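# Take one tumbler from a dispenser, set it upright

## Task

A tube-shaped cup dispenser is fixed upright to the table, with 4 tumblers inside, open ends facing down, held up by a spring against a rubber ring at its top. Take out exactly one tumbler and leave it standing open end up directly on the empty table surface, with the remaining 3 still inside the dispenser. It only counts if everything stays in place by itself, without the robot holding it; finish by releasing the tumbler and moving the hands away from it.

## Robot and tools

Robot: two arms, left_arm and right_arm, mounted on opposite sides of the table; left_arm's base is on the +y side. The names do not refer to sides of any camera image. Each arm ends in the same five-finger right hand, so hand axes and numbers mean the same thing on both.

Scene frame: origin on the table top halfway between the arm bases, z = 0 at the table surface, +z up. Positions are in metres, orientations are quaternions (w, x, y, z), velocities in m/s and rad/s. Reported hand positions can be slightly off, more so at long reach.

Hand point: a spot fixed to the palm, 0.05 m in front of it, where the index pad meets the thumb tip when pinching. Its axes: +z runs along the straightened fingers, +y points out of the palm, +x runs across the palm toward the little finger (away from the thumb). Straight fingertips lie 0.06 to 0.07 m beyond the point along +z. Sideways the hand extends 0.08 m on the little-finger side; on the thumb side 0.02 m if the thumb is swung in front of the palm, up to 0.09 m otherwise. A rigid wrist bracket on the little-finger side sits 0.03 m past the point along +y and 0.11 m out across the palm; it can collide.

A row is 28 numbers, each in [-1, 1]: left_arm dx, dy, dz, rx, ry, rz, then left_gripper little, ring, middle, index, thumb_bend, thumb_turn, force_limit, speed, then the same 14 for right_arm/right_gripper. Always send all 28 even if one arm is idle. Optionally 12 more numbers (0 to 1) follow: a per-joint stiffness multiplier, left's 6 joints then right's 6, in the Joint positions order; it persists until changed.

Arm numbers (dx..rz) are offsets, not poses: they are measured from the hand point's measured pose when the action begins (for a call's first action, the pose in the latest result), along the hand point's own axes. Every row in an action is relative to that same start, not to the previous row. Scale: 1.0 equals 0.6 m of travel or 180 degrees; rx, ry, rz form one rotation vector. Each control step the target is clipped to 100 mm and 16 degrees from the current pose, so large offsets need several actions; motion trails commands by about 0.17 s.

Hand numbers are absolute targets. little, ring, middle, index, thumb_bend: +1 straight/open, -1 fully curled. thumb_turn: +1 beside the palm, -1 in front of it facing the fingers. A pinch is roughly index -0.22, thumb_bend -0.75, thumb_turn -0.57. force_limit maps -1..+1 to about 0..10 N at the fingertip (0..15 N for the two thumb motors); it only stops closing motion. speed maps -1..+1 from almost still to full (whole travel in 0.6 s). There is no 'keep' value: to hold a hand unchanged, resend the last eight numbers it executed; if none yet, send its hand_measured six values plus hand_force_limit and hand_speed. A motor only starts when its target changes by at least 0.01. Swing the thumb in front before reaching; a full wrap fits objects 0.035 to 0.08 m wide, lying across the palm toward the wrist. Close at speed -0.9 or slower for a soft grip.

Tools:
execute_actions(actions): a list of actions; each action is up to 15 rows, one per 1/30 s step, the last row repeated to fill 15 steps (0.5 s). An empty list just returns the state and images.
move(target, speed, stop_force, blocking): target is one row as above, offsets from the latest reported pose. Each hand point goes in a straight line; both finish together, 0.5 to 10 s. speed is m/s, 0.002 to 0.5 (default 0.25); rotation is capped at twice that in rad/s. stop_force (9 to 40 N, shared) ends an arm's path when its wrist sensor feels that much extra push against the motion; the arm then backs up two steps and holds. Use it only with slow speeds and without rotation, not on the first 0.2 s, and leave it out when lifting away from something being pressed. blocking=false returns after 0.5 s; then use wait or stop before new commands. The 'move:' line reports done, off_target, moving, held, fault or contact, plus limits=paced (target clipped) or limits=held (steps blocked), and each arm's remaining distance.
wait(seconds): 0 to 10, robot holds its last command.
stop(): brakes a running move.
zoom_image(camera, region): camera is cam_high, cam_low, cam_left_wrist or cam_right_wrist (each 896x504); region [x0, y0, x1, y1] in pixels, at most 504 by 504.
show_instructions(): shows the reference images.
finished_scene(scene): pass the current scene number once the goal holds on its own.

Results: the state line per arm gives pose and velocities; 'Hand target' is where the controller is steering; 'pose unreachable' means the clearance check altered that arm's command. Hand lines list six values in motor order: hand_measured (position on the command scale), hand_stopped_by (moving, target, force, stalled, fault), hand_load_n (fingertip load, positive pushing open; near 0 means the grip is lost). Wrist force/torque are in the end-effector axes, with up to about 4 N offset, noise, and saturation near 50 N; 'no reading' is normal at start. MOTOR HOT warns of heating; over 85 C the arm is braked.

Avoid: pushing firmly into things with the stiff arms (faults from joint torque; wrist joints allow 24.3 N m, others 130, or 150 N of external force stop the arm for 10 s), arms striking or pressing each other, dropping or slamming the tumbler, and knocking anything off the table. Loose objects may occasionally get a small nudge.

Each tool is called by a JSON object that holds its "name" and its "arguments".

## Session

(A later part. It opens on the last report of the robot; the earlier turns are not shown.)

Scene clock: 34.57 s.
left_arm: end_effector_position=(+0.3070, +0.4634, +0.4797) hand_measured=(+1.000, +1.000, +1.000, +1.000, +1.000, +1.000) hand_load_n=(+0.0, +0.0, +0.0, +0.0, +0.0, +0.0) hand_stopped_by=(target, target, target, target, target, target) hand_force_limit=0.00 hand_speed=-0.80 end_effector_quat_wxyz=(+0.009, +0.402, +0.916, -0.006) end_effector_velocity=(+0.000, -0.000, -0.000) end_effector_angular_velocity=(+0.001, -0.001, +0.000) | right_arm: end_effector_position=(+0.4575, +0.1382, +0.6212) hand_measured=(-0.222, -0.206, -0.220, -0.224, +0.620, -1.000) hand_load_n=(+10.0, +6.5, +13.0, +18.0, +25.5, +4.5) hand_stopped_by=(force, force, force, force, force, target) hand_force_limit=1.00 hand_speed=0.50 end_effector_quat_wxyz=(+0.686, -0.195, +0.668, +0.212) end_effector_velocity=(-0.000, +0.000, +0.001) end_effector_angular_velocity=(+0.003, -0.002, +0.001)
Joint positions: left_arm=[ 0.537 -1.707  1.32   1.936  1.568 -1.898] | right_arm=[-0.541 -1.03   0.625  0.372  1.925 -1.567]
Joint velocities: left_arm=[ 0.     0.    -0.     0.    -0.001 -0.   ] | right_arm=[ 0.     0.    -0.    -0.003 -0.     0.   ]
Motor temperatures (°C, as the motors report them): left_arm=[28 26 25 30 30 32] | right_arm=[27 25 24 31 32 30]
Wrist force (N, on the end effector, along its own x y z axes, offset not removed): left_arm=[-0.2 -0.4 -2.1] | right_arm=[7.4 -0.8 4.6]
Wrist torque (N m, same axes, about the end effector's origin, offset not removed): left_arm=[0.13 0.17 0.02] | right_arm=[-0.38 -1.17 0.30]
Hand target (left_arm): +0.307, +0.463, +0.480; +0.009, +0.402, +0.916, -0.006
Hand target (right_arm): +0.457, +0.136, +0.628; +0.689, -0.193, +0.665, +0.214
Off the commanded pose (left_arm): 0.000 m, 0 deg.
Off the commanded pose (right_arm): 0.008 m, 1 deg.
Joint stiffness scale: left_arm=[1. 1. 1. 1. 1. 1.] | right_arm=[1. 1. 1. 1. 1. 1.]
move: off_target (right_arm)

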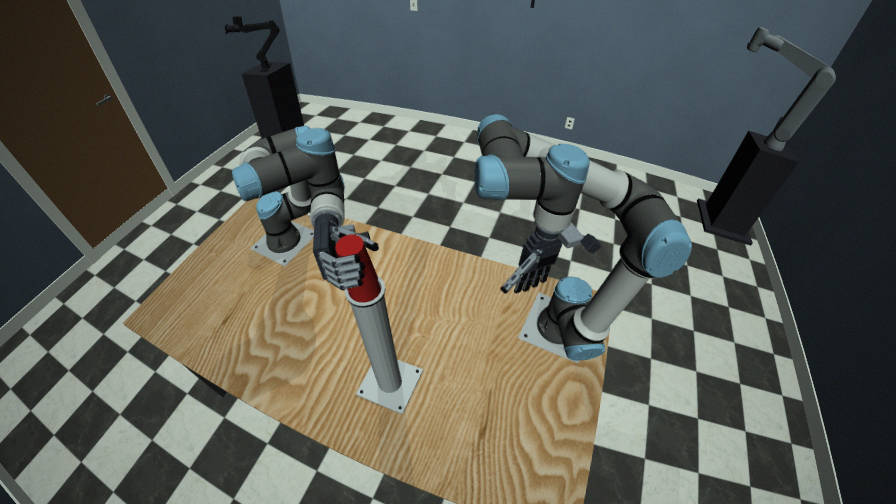

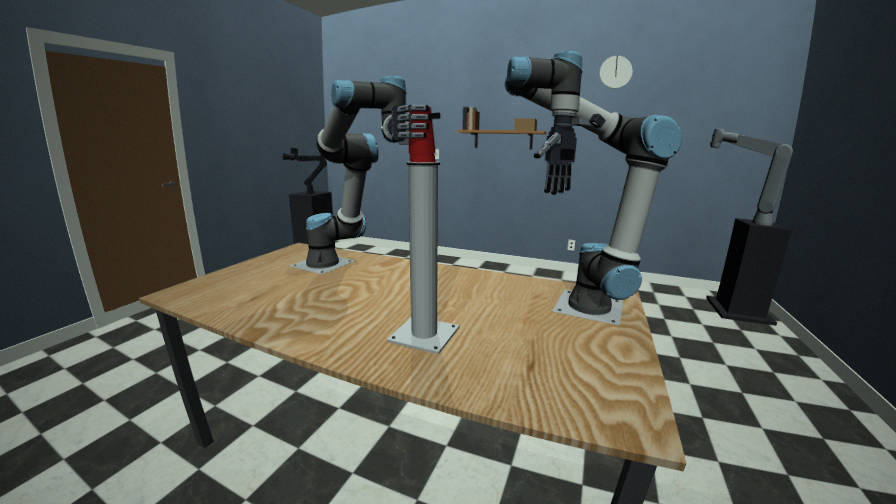

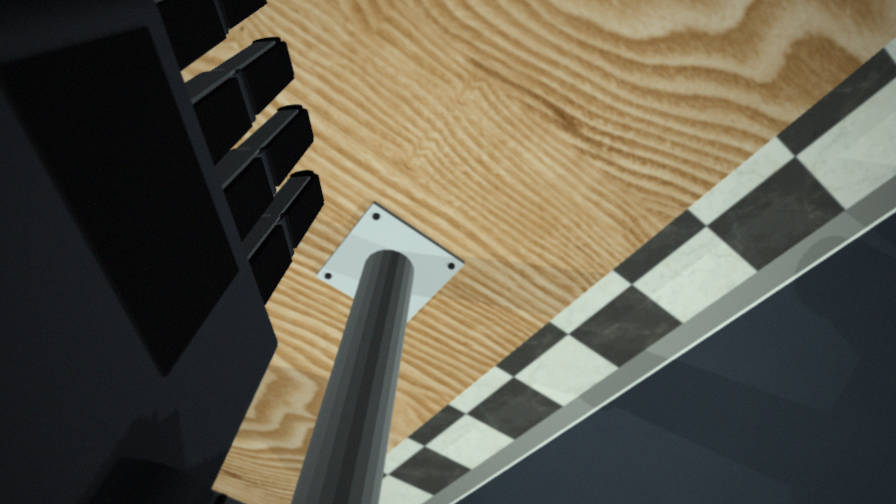

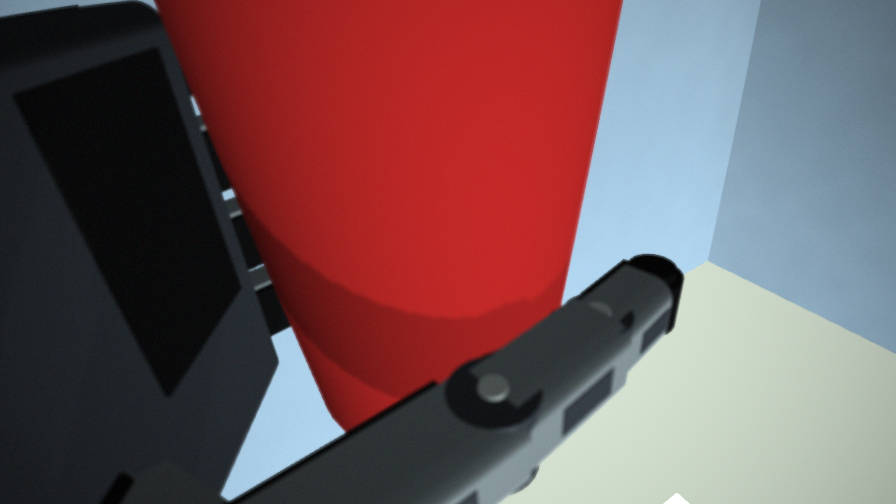

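Regrasp lower, then lift.

{"name": "move", "arguments": {"target": [0,0,0,0,0,0,1,1,1,1,1,1,0,-0.8,0,0,0,0,0,0,1,1,1,1,1,-1,1,0.5]}}

{"name": "move", "arguments": {"target": [0,0,0,0,0,0,1,1,1,1,1,1,0,-0.8,0.045,0.005,0,0,0.005,-0.01,1,1,1,1,1,-1,1,0.5], "speed": 0.03}}

{"name": "move", "arguments": {"target": [0,0,0,0,0,0,1,1,1,1,1,1,0,-0.8,0,0,0,0,0,0,-1,-1,-1,-1,-1,-1,1,0.5]}}

{"name": "move", "arguments": {"target": [0,0,0,0,0,0,1,1,1,1,1,1,0,-0.8,-0.17,0,-0.02,-0.08,-0.05,0,-0.9,-0.9,-0.9,-0.9,-0.9,-1,1,0.5], "speed": 0.025}}

Scene clock: 42.30 s.
left_arm: end_effector_position=(+0.3070, +0.4634, +0.4797) hand_measured=(+1.000, +1.000, +1.000, +1.000, +1.000, +1.000) hand_load_n=(+0.0, +0.0, +0.0, +0.0, +0.0, +0.0) hand_stopped_by=(target, target, target, target, target, target) hand_force_limit=0.00 hand_speed=-0.80 end_effector_quat_wxyz=(+0.009, +0.402, +0.916, -0.006) end_effector_velocity=(-0.000, -0.000, +0.000) end_effector_angular_velocity=(-0.000, +0.000, -0.001) | right_arm: end_effector_position=(+0.4575, +0.1382, +0.6215) hand_measured=(+1.000, +1.000, +1.000, +1.000, +1.000, -1.000) hand_load_n=(+0.0, +0.0, +0.0, +0.0, +0.0, -0.5) hand_stopped_by=(target, target, target, target, target, target) hand_force_limit=1.00 hand_speed=0.50 end_effector_quat_wxyz=(+0.686, -0.195, +0.668, +0.212) end_effector_velocity=(+0.001, -0.001, -0.001) end_effector_angular_velocity=(-0.002, +0.001, -0.002)
Joint positions: left_arm=[ 0.537 -1.707  1.32   1.936  1.568 -1.898] | right_arm=[-0.541 -1.03   0.625  0.372  1.925 -1.567]
Joint velocities: left_arm=[-0.001 -0.     0.     0.     0.     0.   ] | right_arm=[-0.002  0.     0.     0.002  0.    -0.   ]
Motor temperatures (°C, as the motors report them): left_arm=[28 26 25 30 30 32] | right_arm=[27 25 24 31 32 30]
Wrist force (N, on the end effector, along its own x y z axes, offset not removed): left_arm=[1.2 -2.6 -2.8] | right_arm=[0.5 -1.8 0.1]
Wrist torque (N m, same axes, about the end effector's origin, offset not removed): left_arm=[-0.30 0.11 -0.02] | right_arm=[-0.36 -0.09 -0.12]
Hand target (left_arm): +0.307, +0.463, +0.480; +0.009, +0.402, +0.916, -0.006
Hand target (right_arm): +0.458, +0.138, +0.621; +0.686, -0.195, +0.668, +0.212
Off the commanded pose (left_arm): 0.000 m, 0 deg.
Off the commanded pose (right_arm): 0.000 m, 0 deg.
Joint stiffness scale: left_arm=[1. 1. 1. 1. 1. 1.] | right_arm=[1. 1. 1. 1. 1. 1.]
move: done

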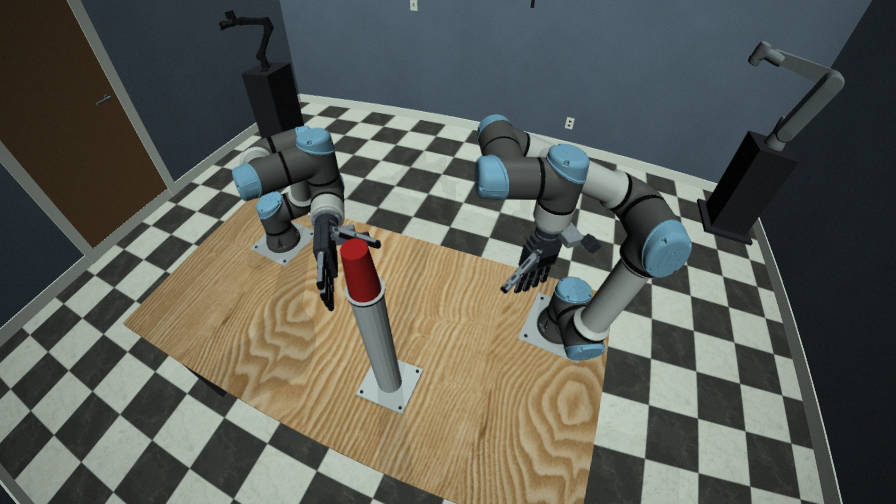

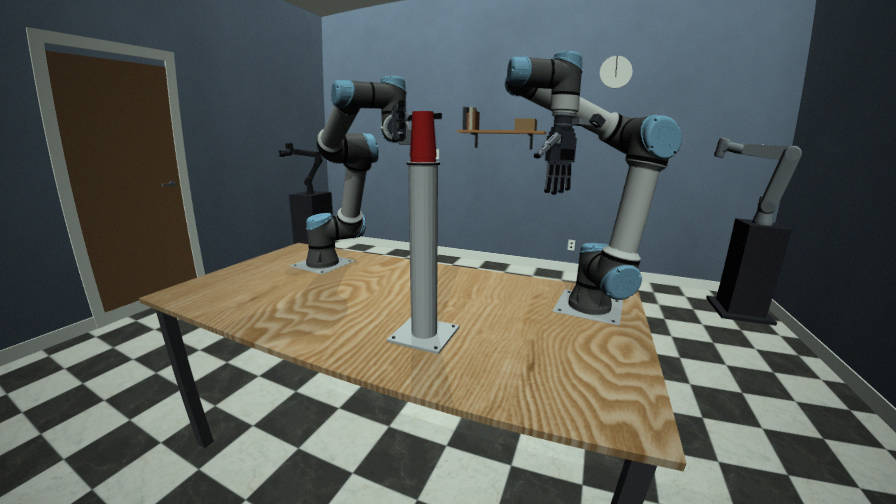

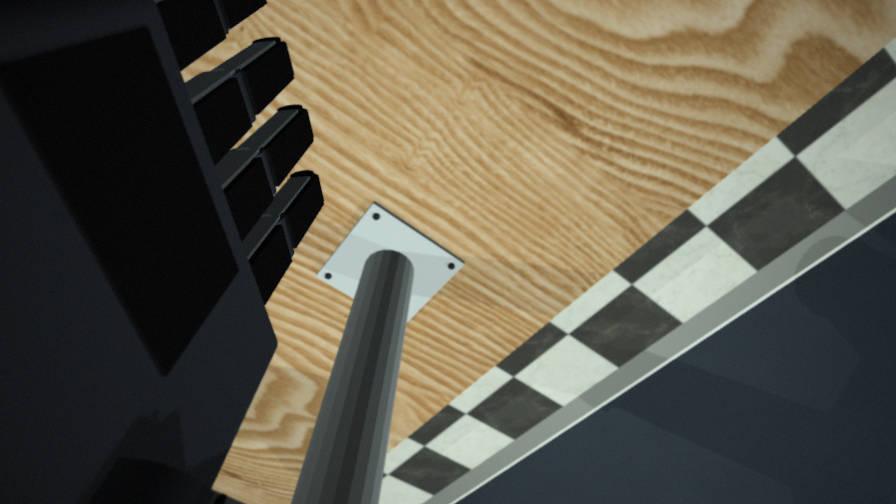

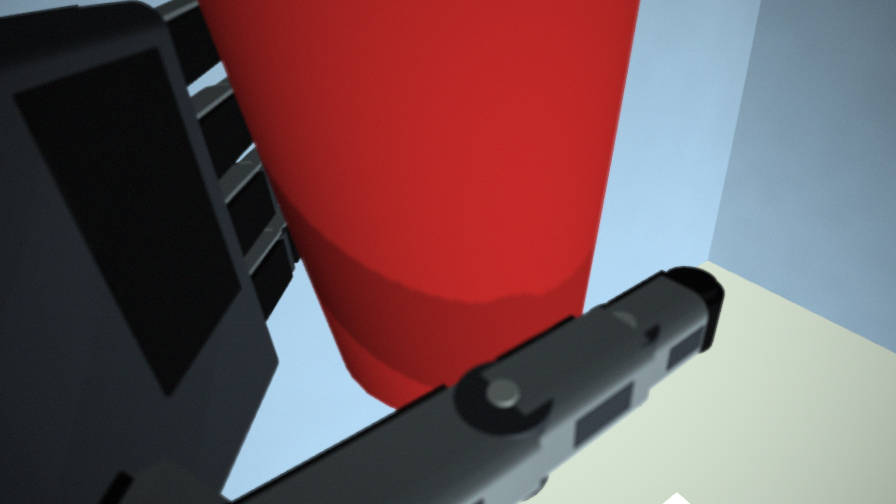

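Scene clock: 43.60 s.
left_arm: end_effector_position=(+0.3070, +0.4634, +0.4797) hand_measured=(+1.000, +1.000, +1.000, +1.000, +1.000, +1.000) hand_load_n=(+0.0, +0.0, +0.0, +0.0, +0.0, +0.0) hand_stopped_by=(target, target, target, target, target, target) hand_force_limit=0.00 hand_speed=-0.80 end_effector_quat_wxyz=(+0.009, +0.402, +0.916, -0.006) end_effector_velocity=(+0.000, +0.000, +0.000) end_effector_angular_velocity=(+0.001, +0.000, +0.000) | right_arm: end_effector_position=(+0.4572, +0.1417, +0.5950) hand_measured=(+1.000, +1.000, +1.000, +1.000, +1.000, -1.000) hand_load_n=(+0.0, +0.0, +0.0, +0.0, +0.0, +0.5) hand_stopped_by=(target, target, target, target, target, target) hand_force_limit=1.00 hand_speed=0.50 end_effector_quat_wxyz=(+0.684, -0.207, +0.670, +0.200) end_effector_velocity=(+0.000, -0.000, -0.000) end_effector_angular_velocity=(+0.001, -0.005, -0.001)
Joint positions: left_arm=[ 0.537 -1.707  1.32   1.936  1.568 -1.898] | right_arm=[-0.538 -1.046  0.706  0.323  1.928 -1.592]
Joint velocities: left_arm=[ 0.  0.  0.  0. -0.  0.] | right_arm=[-0.    -0.003  0.008 -0.01   0.001 -0.004]
Motor temperatures (°C, as the motors report them): left_arm=[28 26 25 30 30 32] | right_arm=[27 25 24 31 32 30]
Wrist force (N, on the end effector, along its own x y z axes, offset not removed): left_arm=[-0.1 1.1 -0.4] | right_arm=[1.1 -3.1 -1.8]
Wrist torque (N m, same axes, about the end effector's origin, offset not removed): left_arm=[0.15 0.18 -0.04] | right_arm=[-0.27 -0.17 -0.04]
Hand target (left_arm): +0.307, +0.463, +0.480; +0.009, +0.402, +0.916, -0.006
Hand target (right_arm): +0.456, +0.141, +0.595; +0.684, -0.207, +0.670, +0.200
Off the commanded pose (left_arm): 0.000 m, 0 deg.
Off the commanded pose (right_arm): 0.001 m, 0 deg.
Joint stiffness scale: left_arm=[1. 1. 1. 1. 1. 1.] | right_arm=[1. 1. 1. 1. 1. 1.]
move: done

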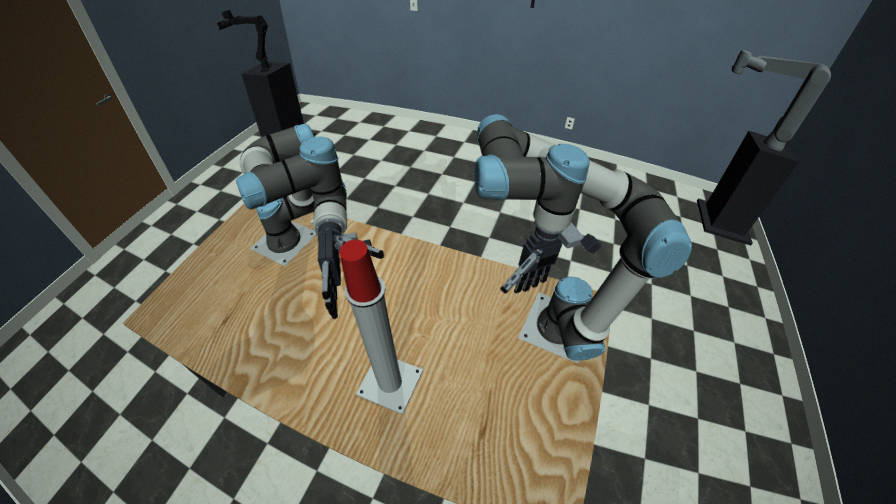

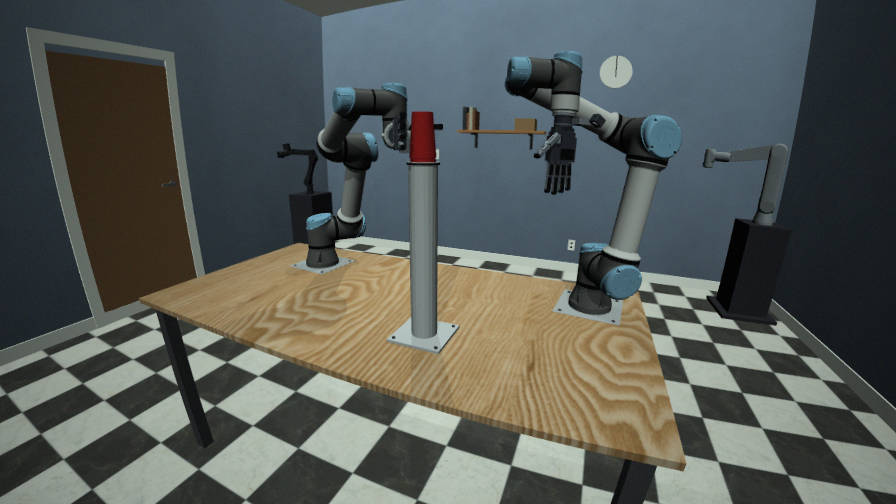

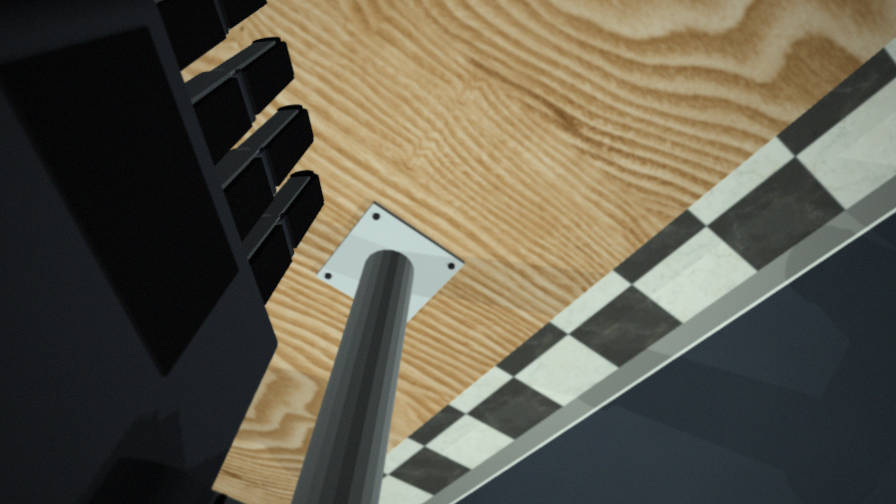

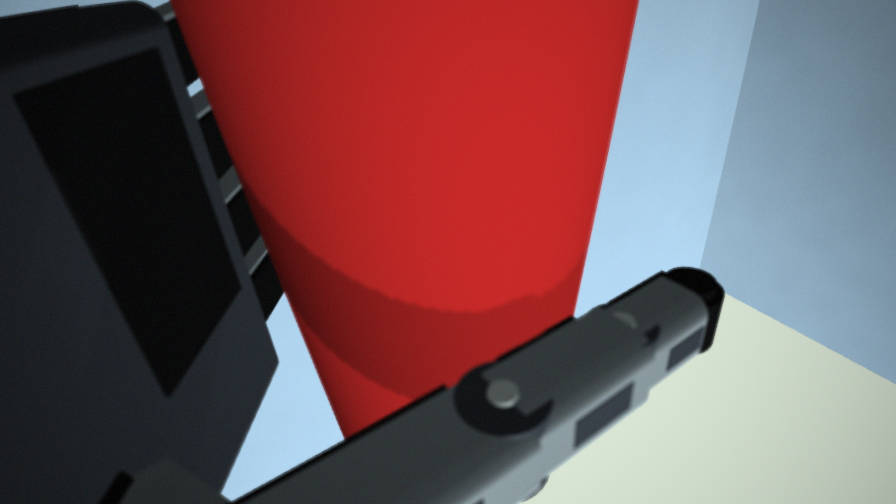

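Scene clock: 44.40 s.
left_arm: end_effector_position=(+0.3070, +0.4634, +0.4797) hand_measured=(+1.000, +1.000, +1.000, +1.000, +1.000, +1.000) hand_load_n=(+0.0, +0.0, +0.0, +0.0, +0.0, +0.0) hand_stopped_by=(target, target, target, target, target, target) hand_force_limit=0.00 hand_speed=-0.80 end_effector_quat_wxyz=(+0.009, +0.402, +0.916, -0.006) end_effector_velocity=(+0.000, -0.001, -0.000) end_effector_angular_velocity=(-0.000, -0.000, -0.001) | right_arm: end_effector_position=(+0.4567, +0.1417, +0.5957) hand_measured=(-0.150, -0.144, -0.142, -0.140, +0.340, -1.000) hand_load_n=(+9.5, +10.0, +11.0, +12.5, +28.0, +6.5) hand_stopped_by=(force, force, force, force, force, target) hand_force_limit=1.00 hand_speed=0.50 end_effector_quat_wxyz=(+0.684, -0.207, +0.670, +0.201) end_effector_velocity=(+0.001, -0.000, -0.000) end_effector_angular_velocity=(+0.001, +0.000, -0.002)
Joint positions: left_arm=[ 0.537 -1.707  1.32   1.936  1.568 -1.898] | right_arm=[-0.538 -1.046  0.706  0.322  1.928 -1.592]
Joint velocities: left_arm=[-0.001  0.001 -0.    -0.001 -0.     0.   ] | right_arm=[-0.     0.    -0.    -0.001  0.001  0.001]
Motor temperatures (°C, as the motors report them): left_arm=[28 26 25 30 30 32] | right_arm=[27 25 24 31 32 30]
Wrist force (N, on the end effector, along its own x y z axes, offset not removed): left_arm=[0.3 -0.9 -1.5] | right_arm=[3.3 0.2 4.9]
Wrist torque (N m, same axes, about the end effector's origin, offset not removed): left_arm=[-0.07 0.17 0.04] | right_arm=[-0.46 -1.28 0.30]
Hand target (left_arm): +0.307, +0.463, +0.480; +0.009, +0.402, +0.916, -0.006
Hand target (right_arm): +0.457, +0.142, +0.595; +0.684, -0.207, +0.670, +0.200
Off the commanded pose (left_arm): 0.000 m, 0 deg.
Off the commanded pose (right_arm): 0.001 m, 0 deg.
Joint stiffness scale: left_arm=[1. 1. 1. 1. 1. 1.] | right_arm=[1. 1. 1. 1. 1. 1.]
move: done

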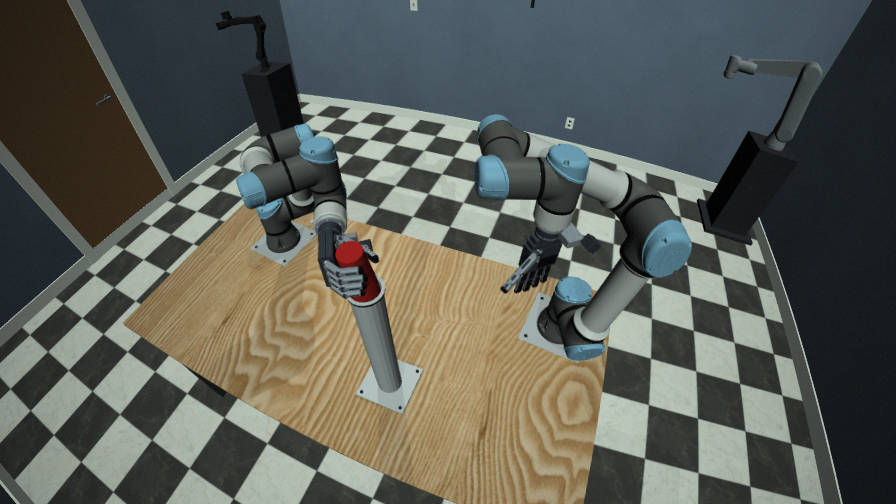

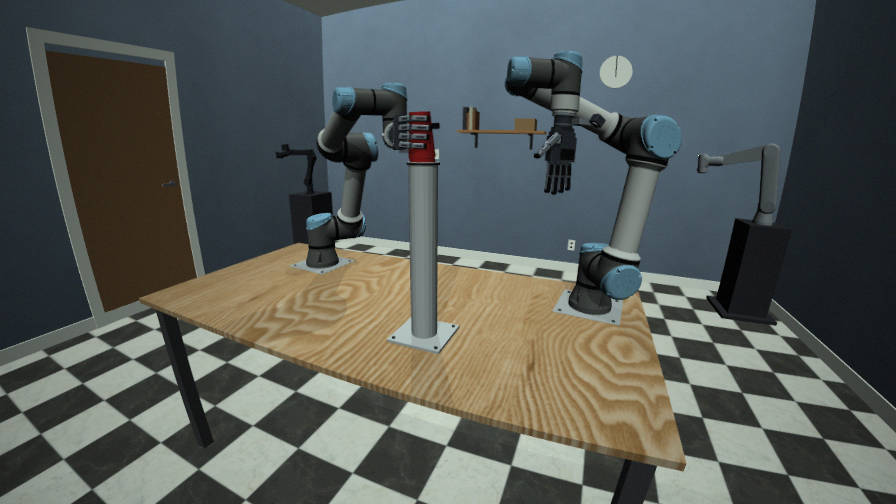

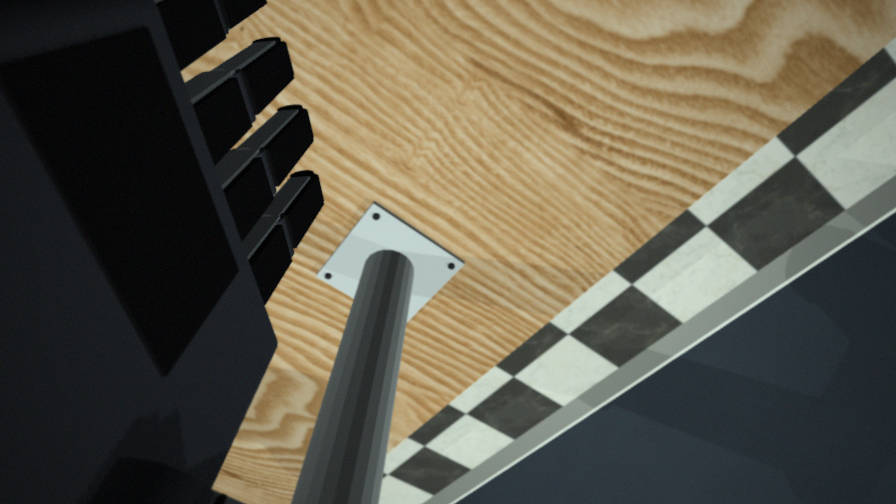

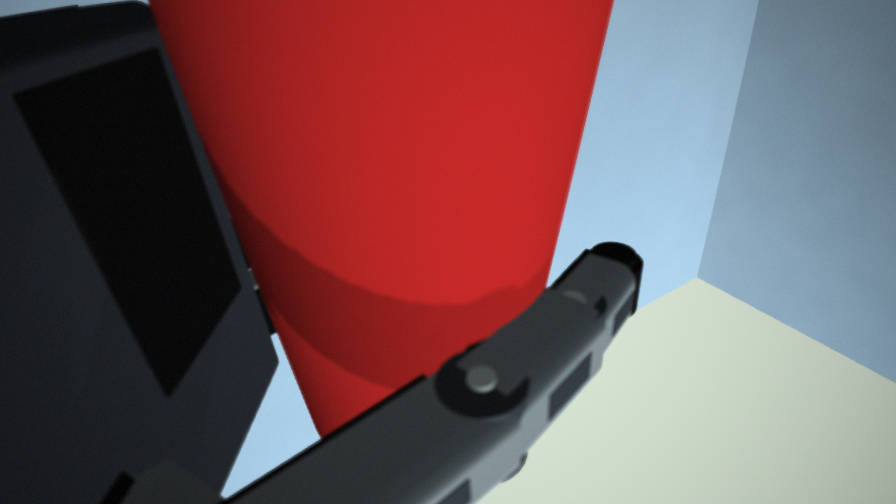

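Scene clock: 50.67 s.
left_arm: end_effector_position=(+0.3070, +0.4634, +0.4797) hand_measured=(+1.000, +1.000, +1.000, +1.000, +1.000, +1.000) hand_load_n=(+0.0, +0.0, +0.0, +0.0, +0.0, +0.0) hand_stopped_by=(target, target, target, target, target, target) hand_force_limit=0.00 hand_speed=-0.80 end_effector_quat_wxyz=(+0.009, +0.402, +0.916, -0.006) end_effector_velocity=(-0.000, -0.000, -0.000) end_effector_angular_velocity=(-0.001, +0.001, +0.000) | right_arm: end_effector_position=(+0.4434, +0.1350, +0.6977) hand_measured=(-0.156, -0.144, -0.142, -0.140, +0.340, -1.000) hand_load_n=(+7.5, +8.0, +10.5, +14.5, +27.0, +9.5) hand_stopped_by=(force, force, force, force, force, target) hand_force_limit=1.00 hand_speed=0.50 end_effector_quat_wxyz=(+0.704, -0.274, +0.584, +0.298) end_effector_velocity=(-0.002, +0.001, +0.002) end_effector_angular_velocity=(+0.000, -0.001, +0.013)
Joint positions: left_arm=[ 0.537 -1.707  1.32   1.936  1.568 -1.898] | right_arm=[-0.643 -1.051  0.531  0.351  1.568 -1.609]
Joint velocities: left_arm=[ 0.     0.    -0.    -0.001  0.001  0.   ] | right_arm=[-0.001  0.004 -0.012  0.006 -0.014  0.002]
Motor temperatures (°C, as the motors report them): left_arm=[28 26 25 30 30 32] | right_arm=[27 25 24 31 32 30]
Wrist force (N, on the end effector, along its own x y z axes, offset not removed): left_arm=[-0.2 -0.8 -2.0] | right_arm=[-0.5 -1.1 -2.2]
Wrist torque (N m, same axes, about the end effector's origin, offset not removed): left_arm=[0.14 0.20 0.01] | right_arm=[0.19 0.07 0.10]
Hand target (left_arm): +0.307, +0.463, +0.480; +0.009, +0.402, +0.916, -0.006
Hand target (right_arm): +0.444, +0.135, +0.698; +0.703, -0.275, +0.584, +0.299
Off the commanded pose (left_arm): 0.000 m, 0 deg.
Off the commanded pose (right_arm): 0.001 m, 0 deg.
Joint stiffness scale: left_arm=[1. 1. 1. 1. 1. 1.] | right_arm=[1. 1. 1. 1. 1. 1.]
move: done

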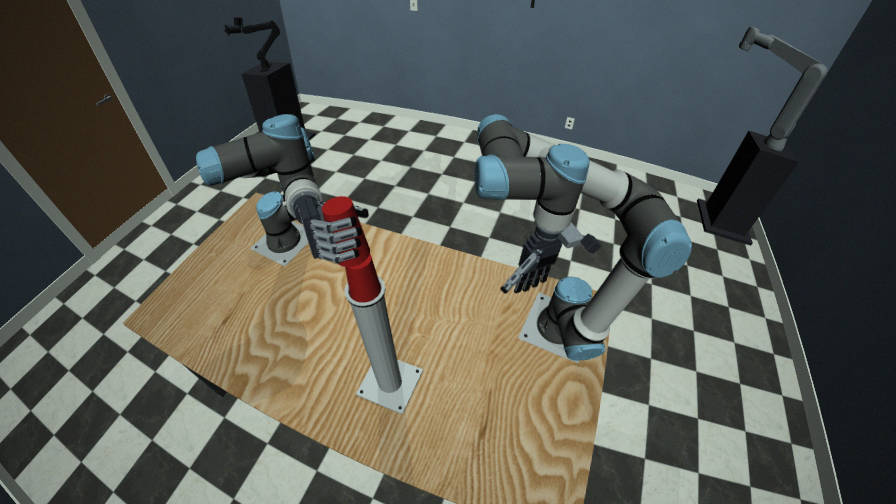

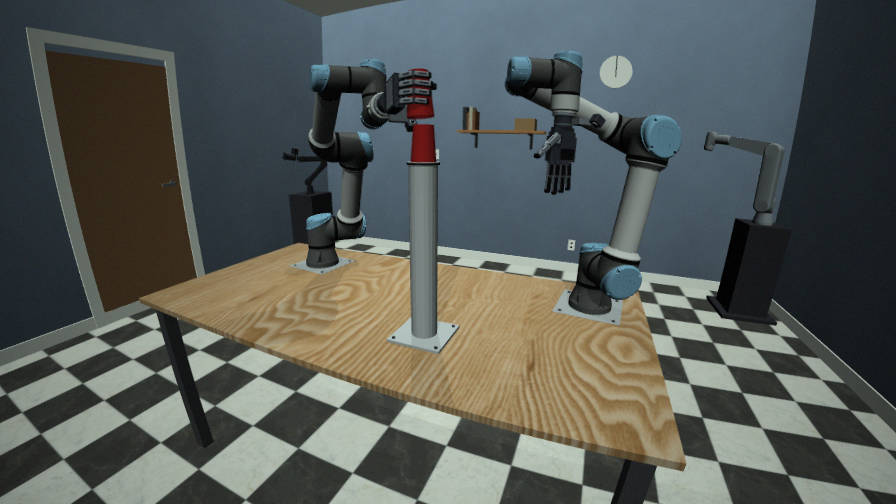

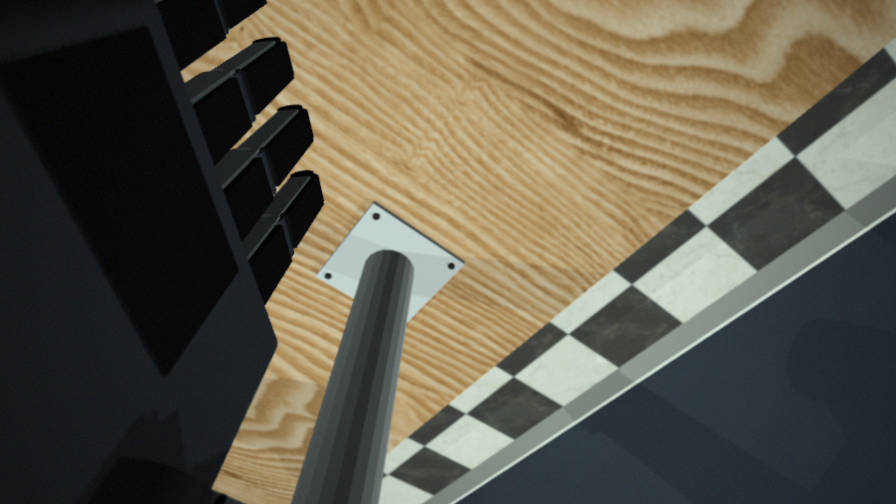

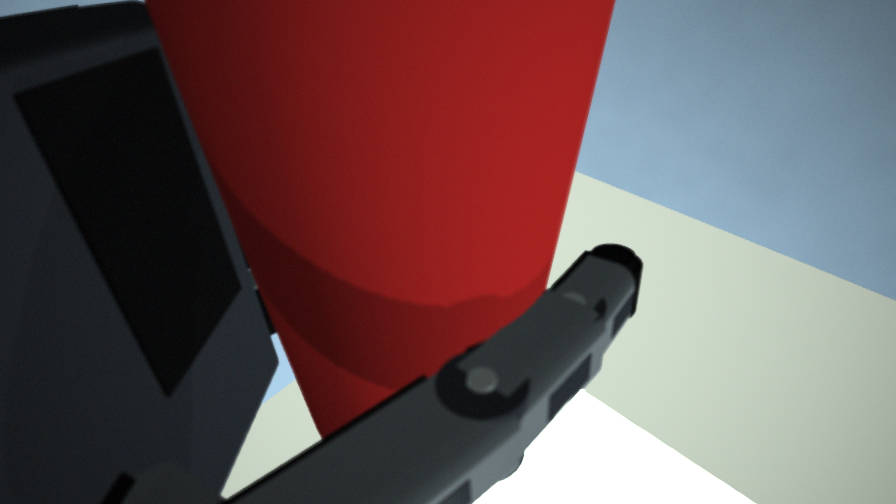

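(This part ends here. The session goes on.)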